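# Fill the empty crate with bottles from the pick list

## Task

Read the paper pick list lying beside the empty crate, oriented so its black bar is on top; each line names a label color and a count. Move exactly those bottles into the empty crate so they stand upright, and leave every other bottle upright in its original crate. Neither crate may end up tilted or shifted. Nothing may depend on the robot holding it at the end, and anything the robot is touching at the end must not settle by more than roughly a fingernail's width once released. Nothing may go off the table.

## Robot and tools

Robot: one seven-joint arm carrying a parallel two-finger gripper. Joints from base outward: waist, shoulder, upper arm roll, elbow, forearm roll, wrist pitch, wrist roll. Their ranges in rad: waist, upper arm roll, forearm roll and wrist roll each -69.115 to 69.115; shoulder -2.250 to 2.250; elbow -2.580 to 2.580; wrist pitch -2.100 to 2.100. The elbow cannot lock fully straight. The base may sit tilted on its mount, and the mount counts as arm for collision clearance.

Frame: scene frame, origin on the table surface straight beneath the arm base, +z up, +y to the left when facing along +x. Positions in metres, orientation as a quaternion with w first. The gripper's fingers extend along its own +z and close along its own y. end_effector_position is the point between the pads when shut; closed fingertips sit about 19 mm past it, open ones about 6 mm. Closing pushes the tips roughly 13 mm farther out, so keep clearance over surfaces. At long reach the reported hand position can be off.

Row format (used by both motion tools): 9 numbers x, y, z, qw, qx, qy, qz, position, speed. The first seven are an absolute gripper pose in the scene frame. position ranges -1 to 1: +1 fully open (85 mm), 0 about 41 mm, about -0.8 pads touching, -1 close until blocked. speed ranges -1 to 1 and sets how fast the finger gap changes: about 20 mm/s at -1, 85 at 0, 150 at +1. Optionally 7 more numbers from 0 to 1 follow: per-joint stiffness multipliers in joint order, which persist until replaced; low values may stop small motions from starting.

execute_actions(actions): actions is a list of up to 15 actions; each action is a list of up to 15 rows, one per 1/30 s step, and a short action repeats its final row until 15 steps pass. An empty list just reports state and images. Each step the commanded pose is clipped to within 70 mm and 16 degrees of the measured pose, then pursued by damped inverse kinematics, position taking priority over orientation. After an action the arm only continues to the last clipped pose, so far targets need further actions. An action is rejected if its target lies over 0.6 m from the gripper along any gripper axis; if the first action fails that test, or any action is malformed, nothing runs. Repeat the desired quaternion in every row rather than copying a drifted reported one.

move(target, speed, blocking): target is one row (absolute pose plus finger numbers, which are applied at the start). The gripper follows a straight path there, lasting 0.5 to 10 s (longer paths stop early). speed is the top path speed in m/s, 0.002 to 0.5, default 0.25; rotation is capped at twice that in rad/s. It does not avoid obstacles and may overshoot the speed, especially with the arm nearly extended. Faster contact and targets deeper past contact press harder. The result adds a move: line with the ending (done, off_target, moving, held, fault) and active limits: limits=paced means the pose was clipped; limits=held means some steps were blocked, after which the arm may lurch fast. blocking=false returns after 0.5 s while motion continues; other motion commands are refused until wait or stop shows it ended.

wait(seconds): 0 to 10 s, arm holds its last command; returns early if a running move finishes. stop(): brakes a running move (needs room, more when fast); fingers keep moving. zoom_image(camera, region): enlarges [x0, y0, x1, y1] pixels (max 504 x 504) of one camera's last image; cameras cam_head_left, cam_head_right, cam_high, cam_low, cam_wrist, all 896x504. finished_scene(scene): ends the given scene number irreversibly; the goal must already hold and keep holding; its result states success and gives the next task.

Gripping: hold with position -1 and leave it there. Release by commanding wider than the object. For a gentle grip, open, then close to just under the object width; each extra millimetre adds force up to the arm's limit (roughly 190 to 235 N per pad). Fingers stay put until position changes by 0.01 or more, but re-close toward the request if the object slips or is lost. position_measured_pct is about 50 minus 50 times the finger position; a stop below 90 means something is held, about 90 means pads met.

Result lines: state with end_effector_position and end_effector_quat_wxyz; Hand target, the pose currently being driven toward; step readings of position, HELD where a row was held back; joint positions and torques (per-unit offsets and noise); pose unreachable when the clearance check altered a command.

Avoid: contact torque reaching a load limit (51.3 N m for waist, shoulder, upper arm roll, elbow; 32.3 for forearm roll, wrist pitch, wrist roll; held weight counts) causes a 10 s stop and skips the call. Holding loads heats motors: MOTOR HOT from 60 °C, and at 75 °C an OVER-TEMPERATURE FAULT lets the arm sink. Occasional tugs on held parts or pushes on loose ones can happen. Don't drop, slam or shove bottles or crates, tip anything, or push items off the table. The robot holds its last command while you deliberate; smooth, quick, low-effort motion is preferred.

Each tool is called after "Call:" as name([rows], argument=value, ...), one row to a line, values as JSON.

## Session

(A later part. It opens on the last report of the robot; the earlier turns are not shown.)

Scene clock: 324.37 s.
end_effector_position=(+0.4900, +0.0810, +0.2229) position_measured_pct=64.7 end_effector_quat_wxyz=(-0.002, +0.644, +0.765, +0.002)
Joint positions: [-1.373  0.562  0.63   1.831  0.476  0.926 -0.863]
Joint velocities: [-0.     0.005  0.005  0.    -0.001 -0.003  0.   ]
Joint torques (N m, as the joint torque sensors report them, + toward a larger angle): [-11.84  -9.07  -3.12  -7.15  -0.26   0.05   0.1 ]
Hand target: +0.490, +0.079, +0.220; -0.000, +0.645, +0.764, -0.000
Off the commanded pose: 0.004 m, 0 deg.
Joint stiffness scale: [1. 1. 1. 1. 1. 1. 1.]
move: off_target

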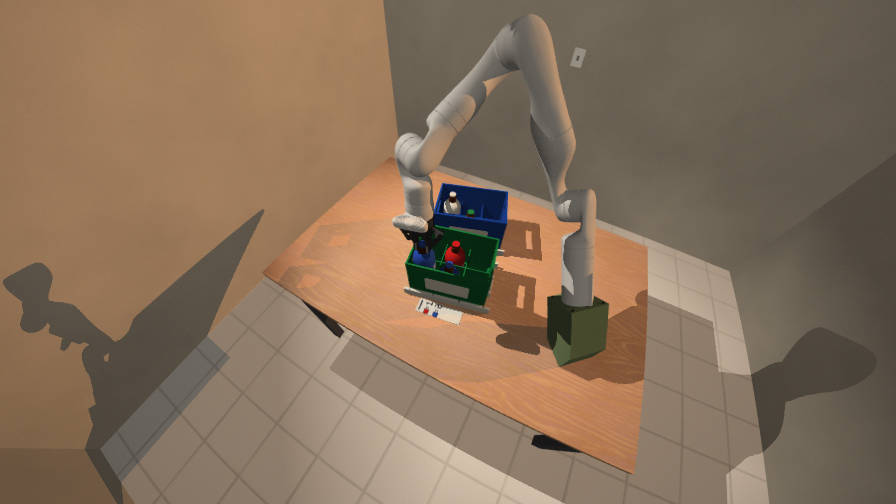

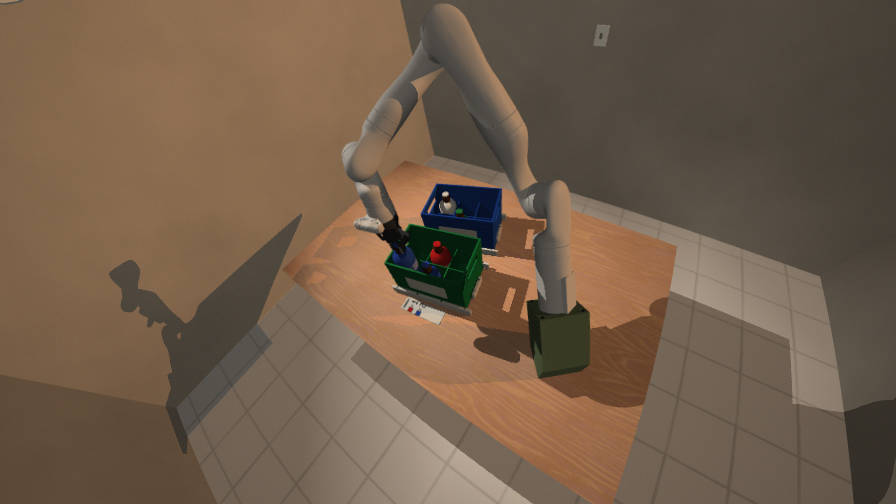

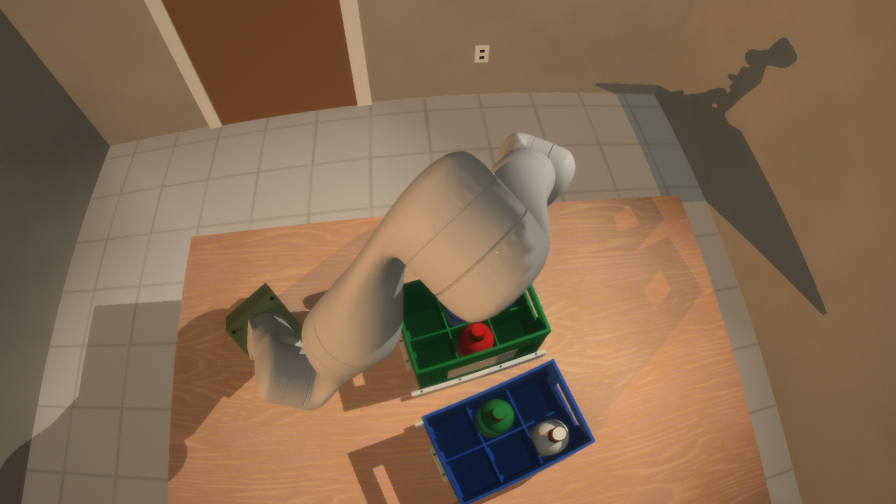

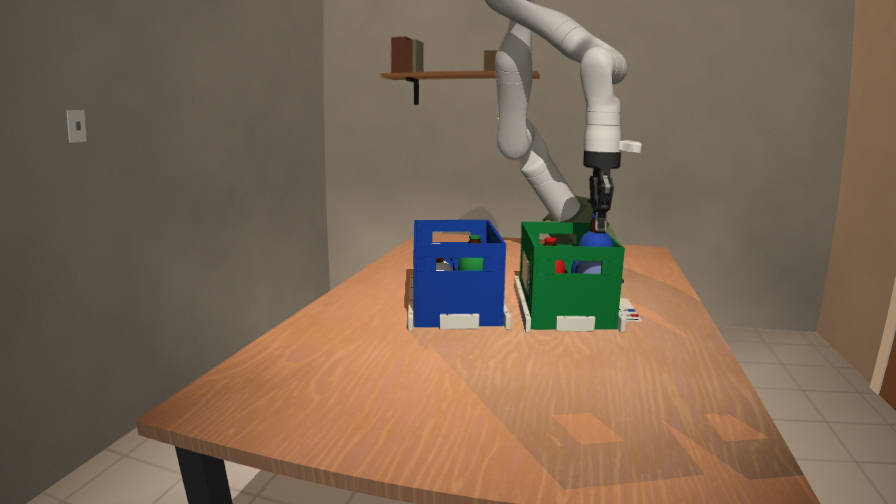

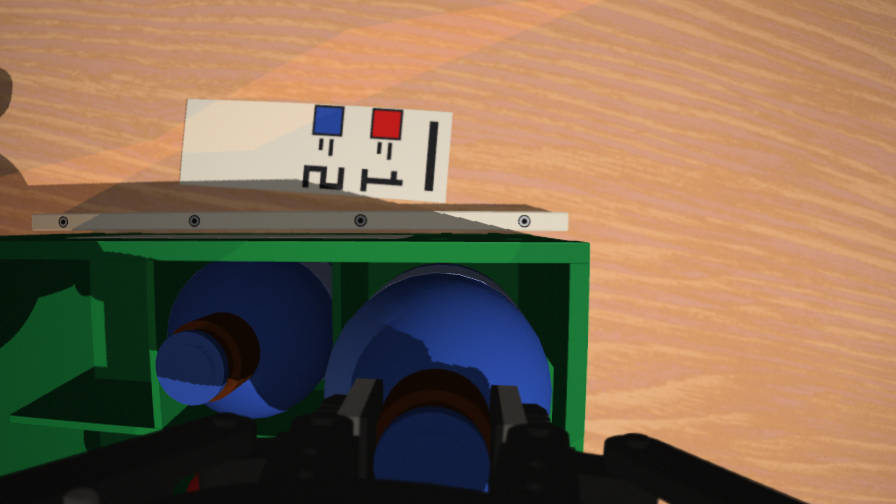

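Call:
move(target=[0.491,0.079,0.19,0,0.645,0.764,0,-1,0], speed=0.02)

Call:
move(target=[0.491,0.079,0.16,0,0.645,0.764,0,-1,0], speed=0.02)

Scene clock: 331.57 s.
end_effector_position=(+0.4910, +0.0814, +0.1930) position_measured_pct=64.7 end_effector_quat_wxyz=(-0.002, +0.646, +0.764, +0.002)
Joint positions: [-1.33   0.607  0.637  1.86   0.479  0.835 -0.863]
Joint velocities: [ 0.003  0.005  0.     0.     0.002 -0.002  0.   ]
Joint torques (N m, as the joint torque sensors report them, + toward a larger angle): [-12.05  -9.6   -3.17  -6.66  -0.28   0.13   0.09]
Hand target: +0.491, +0.079, +0.190; -0.000, +0.645, +0.764, -0.000
Off the commanded pose: 0.004 m, 0 deg.
Joint stiffness scale: [1. 1. 1. 1. 1. 1. 1.]
move: off_target

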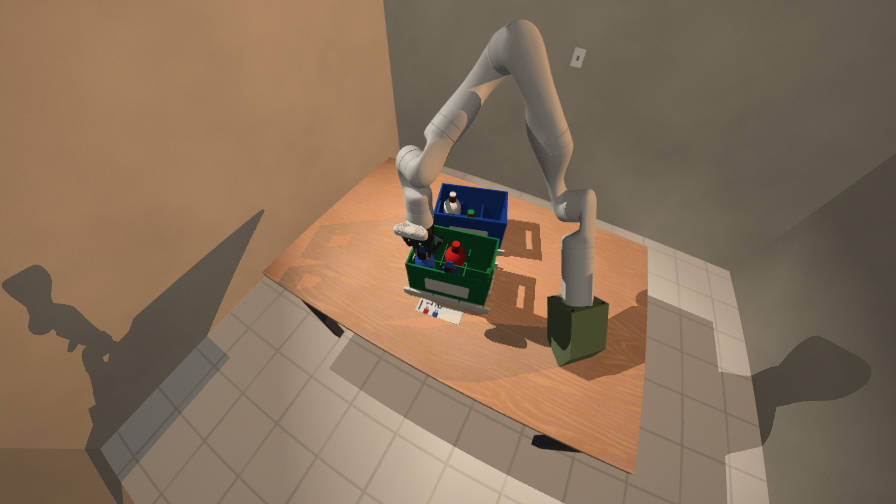

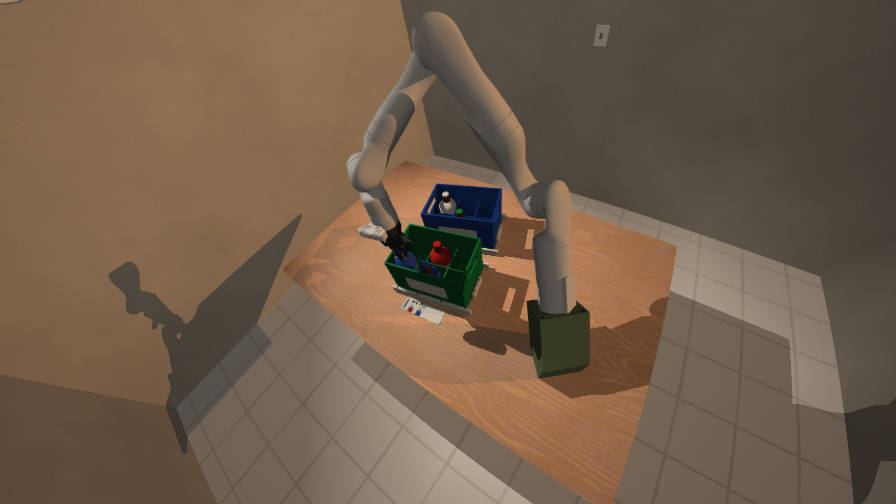

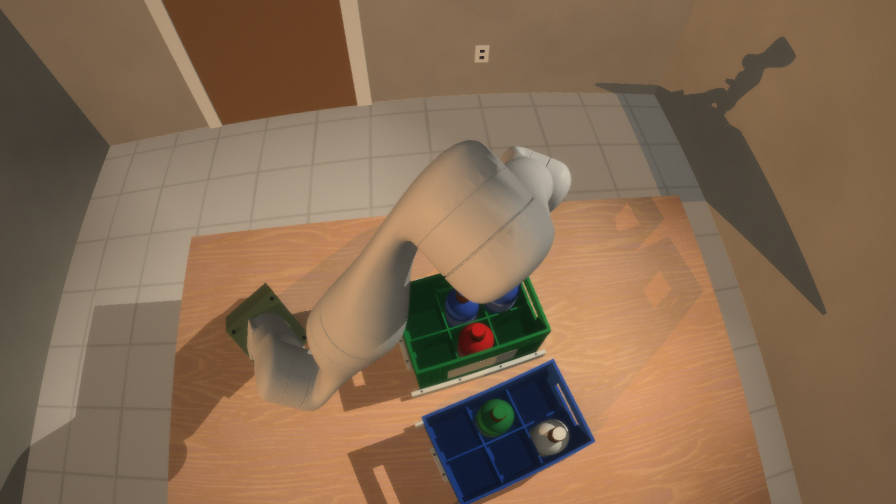

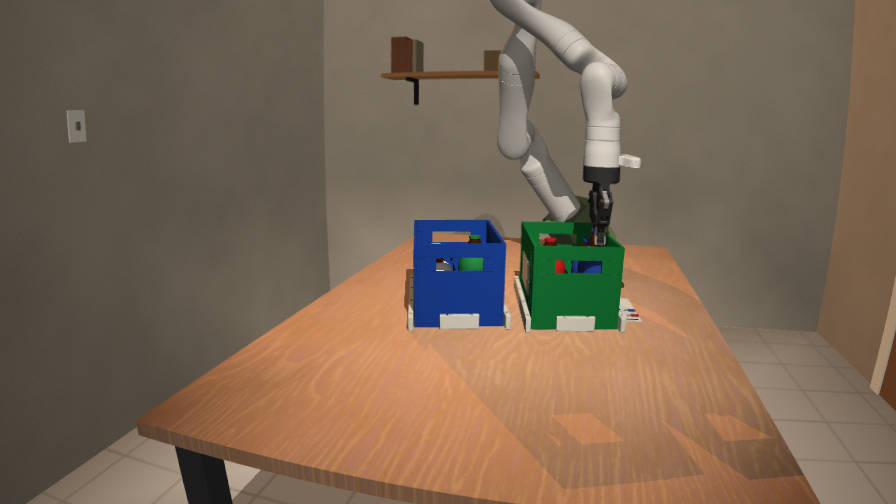

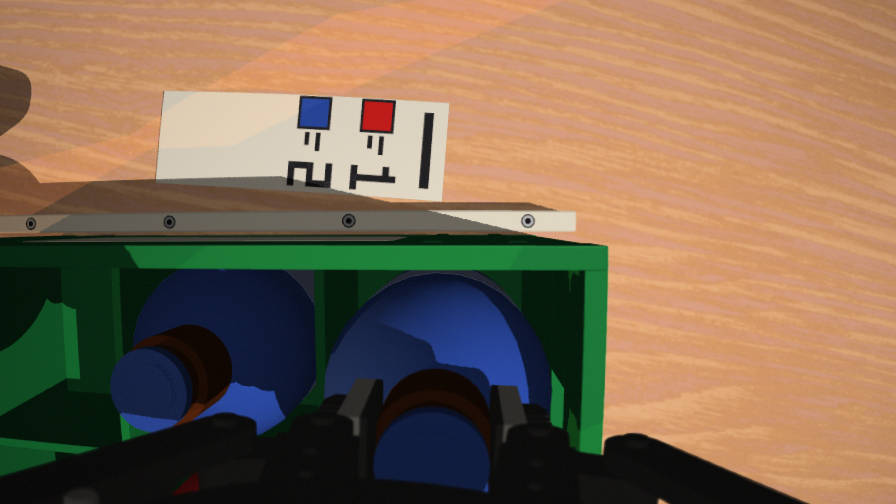

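Scene clock: 333.47 s.
end_effector_position=(+0.4913, +0.0815, +0.1629) position_measured_pct=64.7 end_effector_quat_wxyz=(-0.002, +0.646, +0.763, +0.002)
Joint positions: [-1.286  0.656  0.644  1.885  0.483  0.744 -0.863]
Joint velocities: [ 0.003  0.005  0.003  0.     0.    -0.002  0.   ]
Joint torques (N m, as the joint torque sensors report them, + toward a larger angle): [-12.16 -10.85  -2.61  -6.02  -0.24   0.06   0.05]
Hand target: +0.491, +0.079, +0.160; -0.000, +0.645, +0.764, -0.000
Off the commanded pose: 0.004 m, 0 deg.
Joint stiffness scale: [1. 1. 1. 1. 1. 1. 1.]
move: off_target

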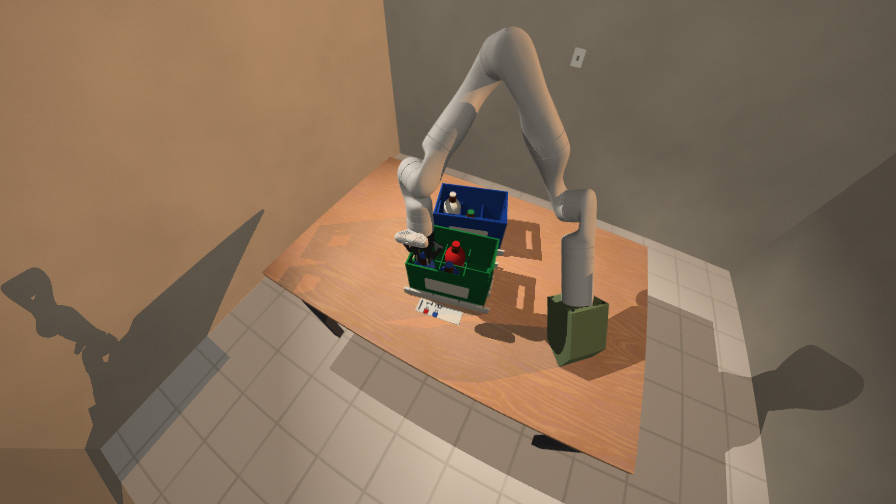

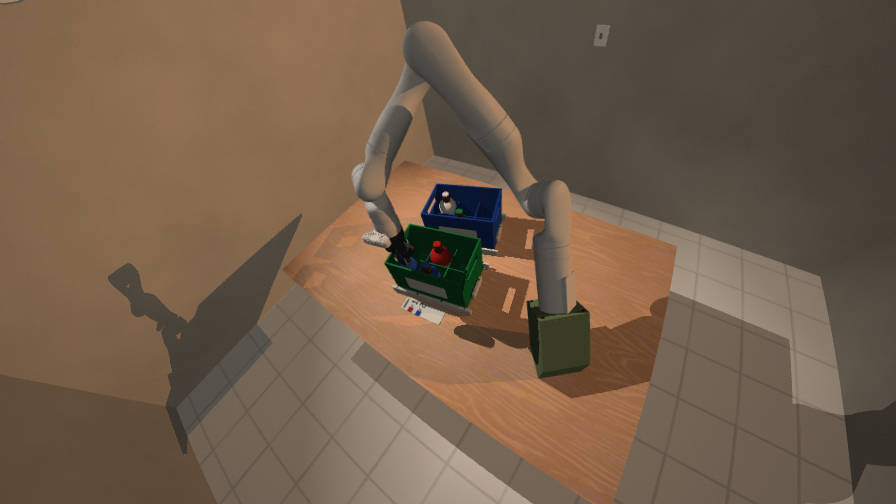

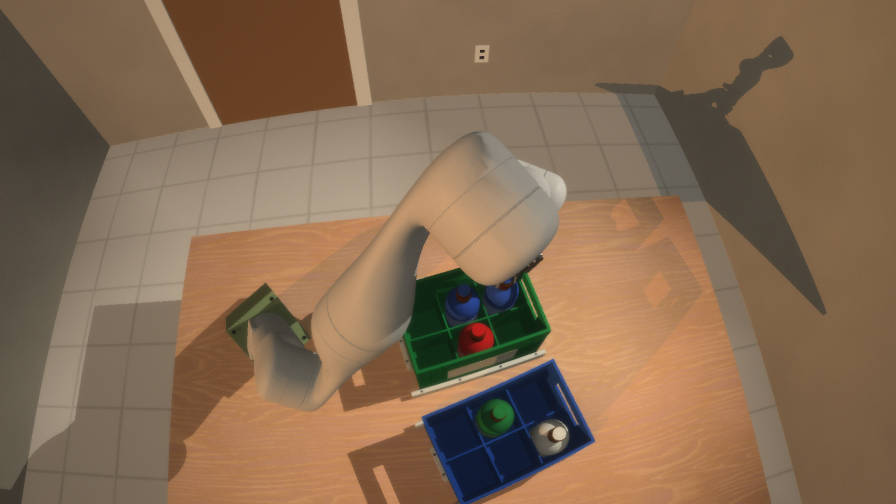

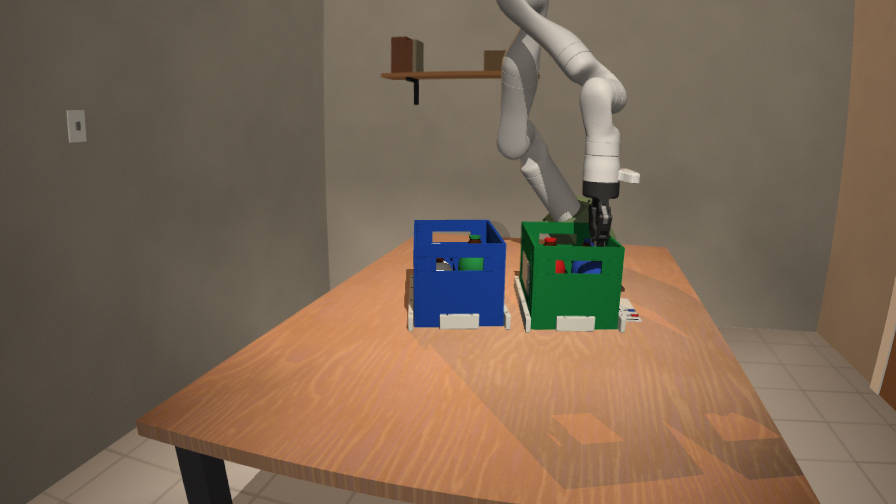

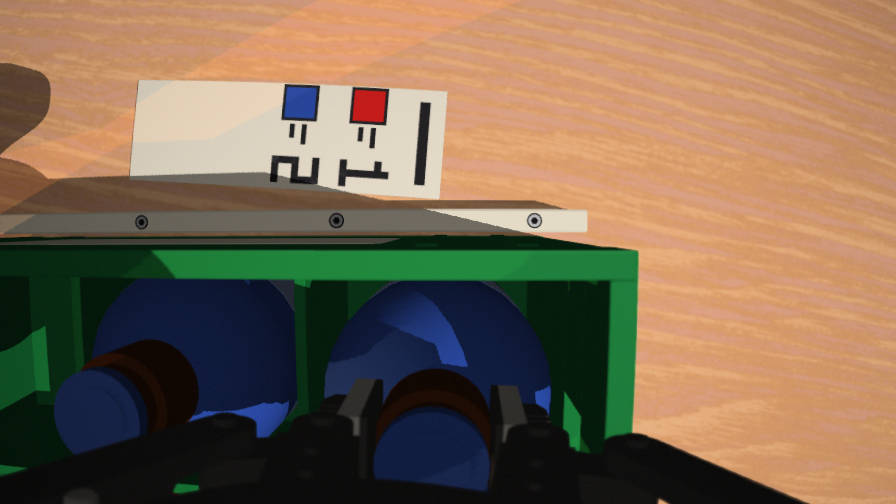

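Release narrowly, rise.

Call:
execute_actions([
  [[0.491,0.079,0.155,0,0.645,0.764,0,-1,0]],
  [[0.491,0.079,0.155,0,0.645,0.764,0,0,0]],
])

Call:
move(target=[0.491,0.079,0.36,0,0.645,0.764,0,0,0], speed=0.15)

Scene clock: 338.93 s.
end_effector_position=(+0.4912, +0.0814, +0.1576) position_measured_pct=50.0 end_effector_quat_wxyz=(-0.001, +0.646, +0.763, +0.001)
Joint positions: [-1.279  0.665  0.645  1.889  0.484  0.729 -0.863]
Joint velocities: [ 0.     0.     0.001 -0.    -0.     0.    -0.   ]
Joint torques (N m, as the joint torque sensors report them, + toward a larger angle): [-10.85  -9.46  -2.17  -4.73  -0.34   0.17   0.12]
Hand target: +0.491, +0.079, +0.155; -0.000, +0.645, +0.764, -0.000
Off the commanded pose: 0.004 m, 0 deg.
Joint stiffness scale: [1. 1. 1. 1. 1. 1. 1.]
Step readings (end_effector_position; steps 1 to 15: 1st action; 16 to 30: 2nd action):
0: (+0.4912, +0.0814, +0.1627)
1: (+0.4913, +0.0816, +0.1622)
2: (+0.4916, +0.0820, +0.1612)
4: (+0.4916, +0.0823, +0.1596)
8: (+0.4914, +0.0817, +0.1583)
15: (+0.4913, +0.0814, +0.1578)
16: (+0.4913, +0.0814, +0.1578)
17: (+0.4913, +0.0814, +0.1578)
19: (+0.4914, +0.0814, +0.1578)
23: (+0.4912, +0.0814, +0.1576)
30: end_effector_position above

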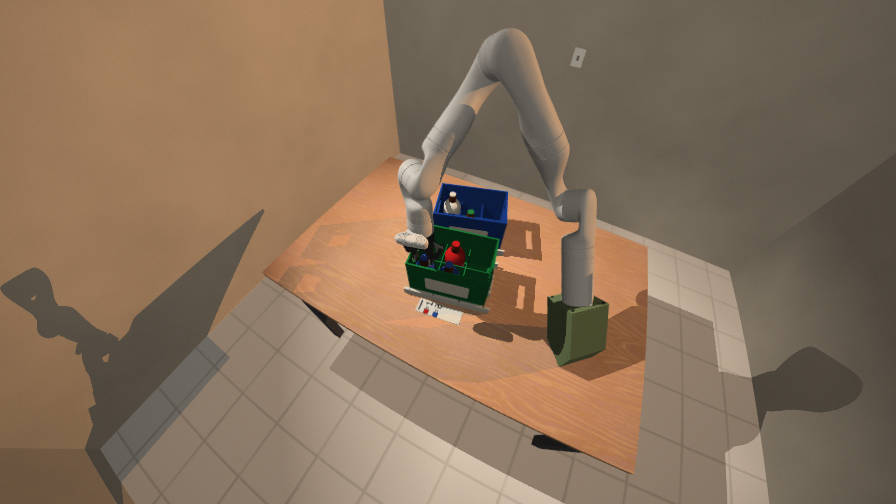

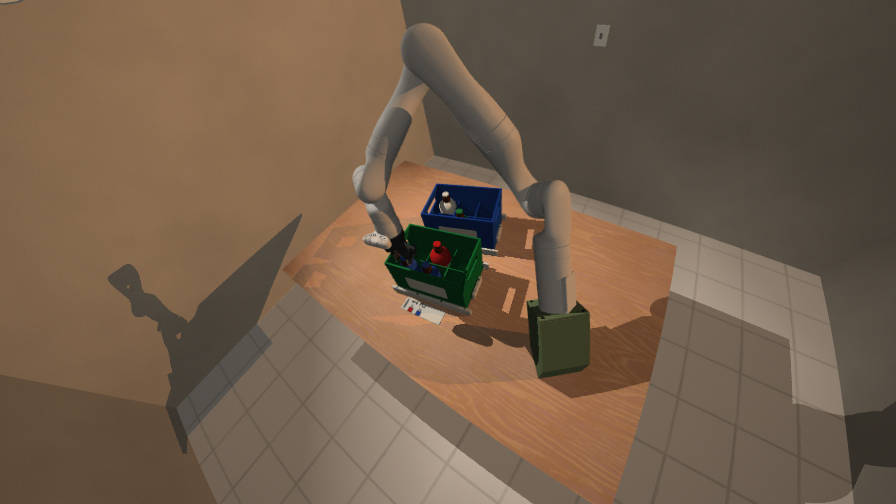

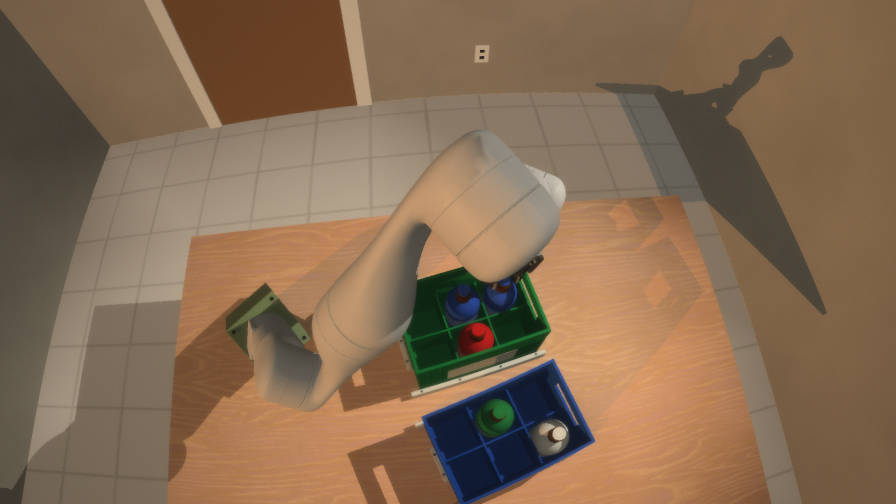

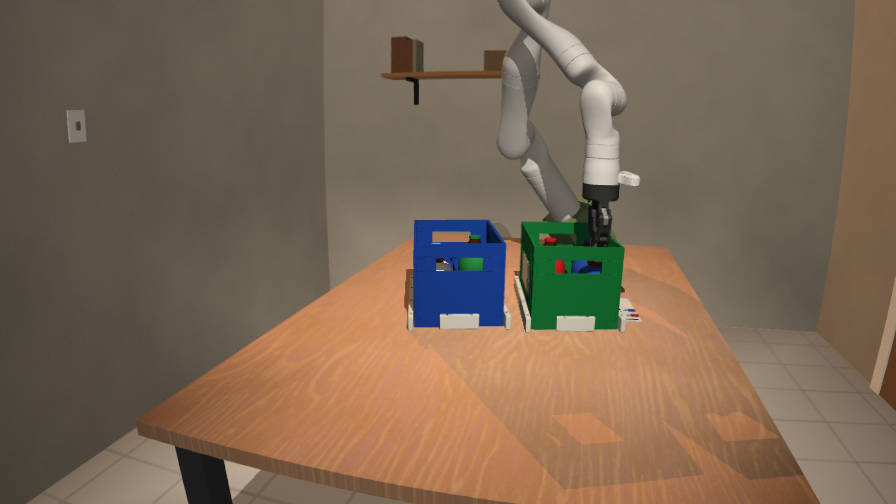

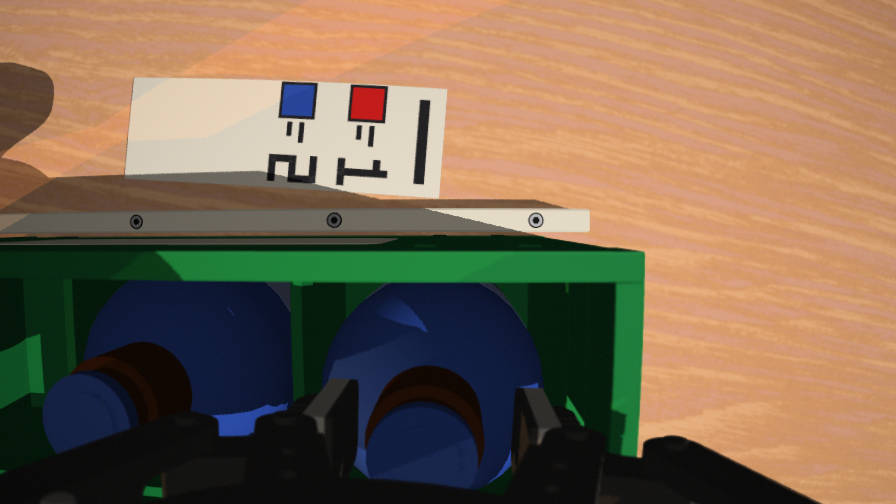

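Scene clock: 340.77 s.
end_effector_position=(+0.4917, +0.0781, +0.3575) position_measured_pct=50.0 end_effector_quat_wxyz=(+0.002, +0.648, +0.761, -0.001)
Joint positions: [-1.538  0.442  0.598  1.598  0.457  1.347 -0.863]
Joint velocities: [-0.    -0.003 -0.007 -0.001  0.001  0.002 -0.   ]
Joint torques (N m, as the joint torque sensors report them, + toward a larger angle): [-9.44 -4.63 -3.59 -7.33 -0.23  0.22  0.14]
Hand target: +0.491, +0.079, +0.361; +0.000, +0.645, +0.764, +0.000
Off the commanded pose: 0.003 m, 1 deg.
Joint stiffness scale: [1. 1. 1. 1. 1. 1. 1.]
move: done

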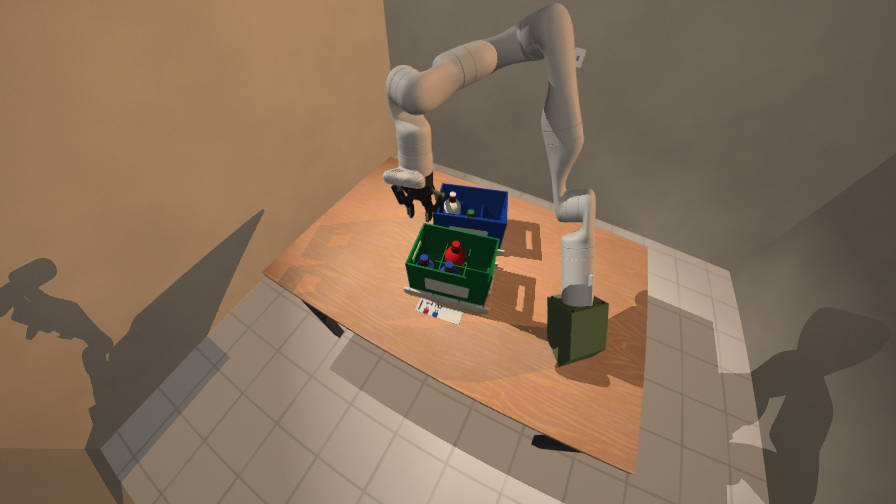

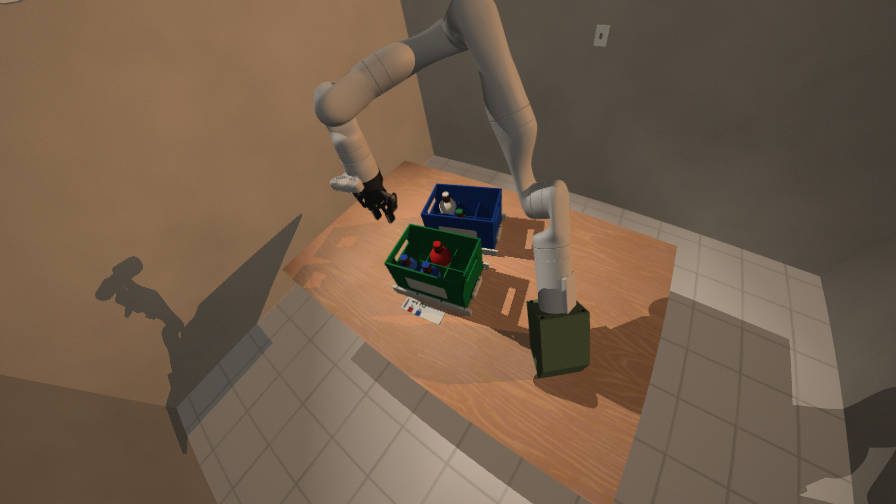

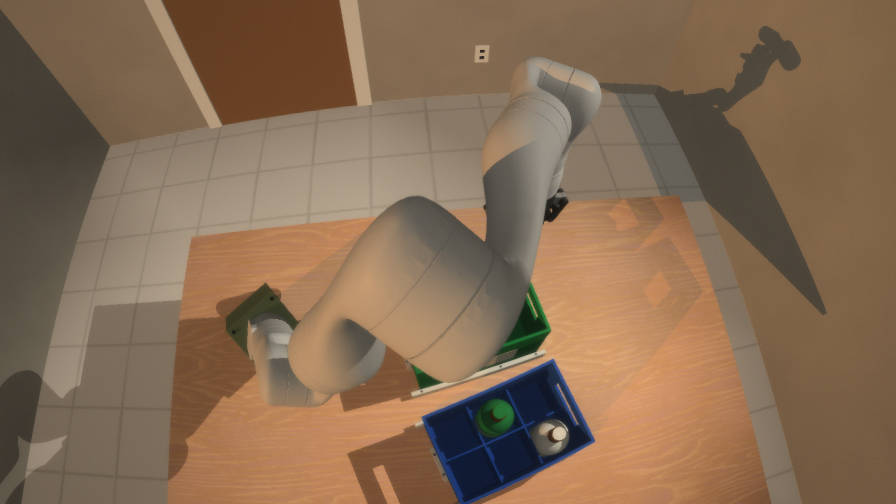

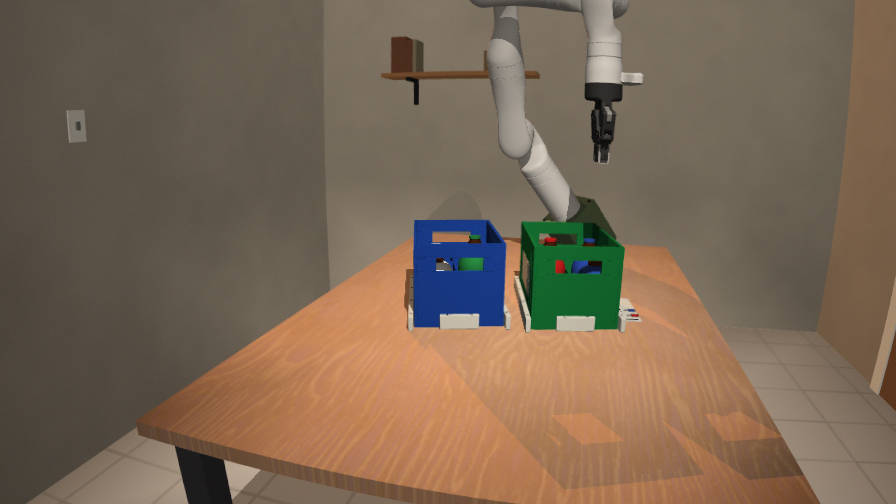

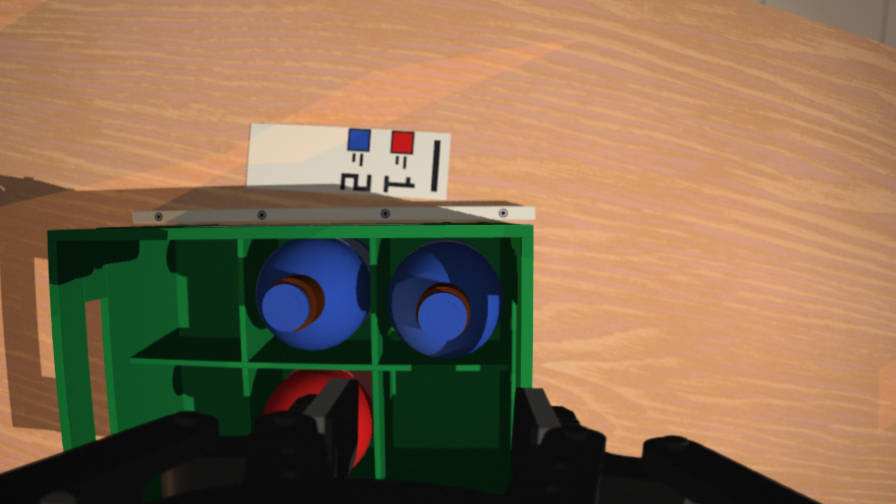

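Call:
finished_scene(scene=1)

The scene is finished: the task was done.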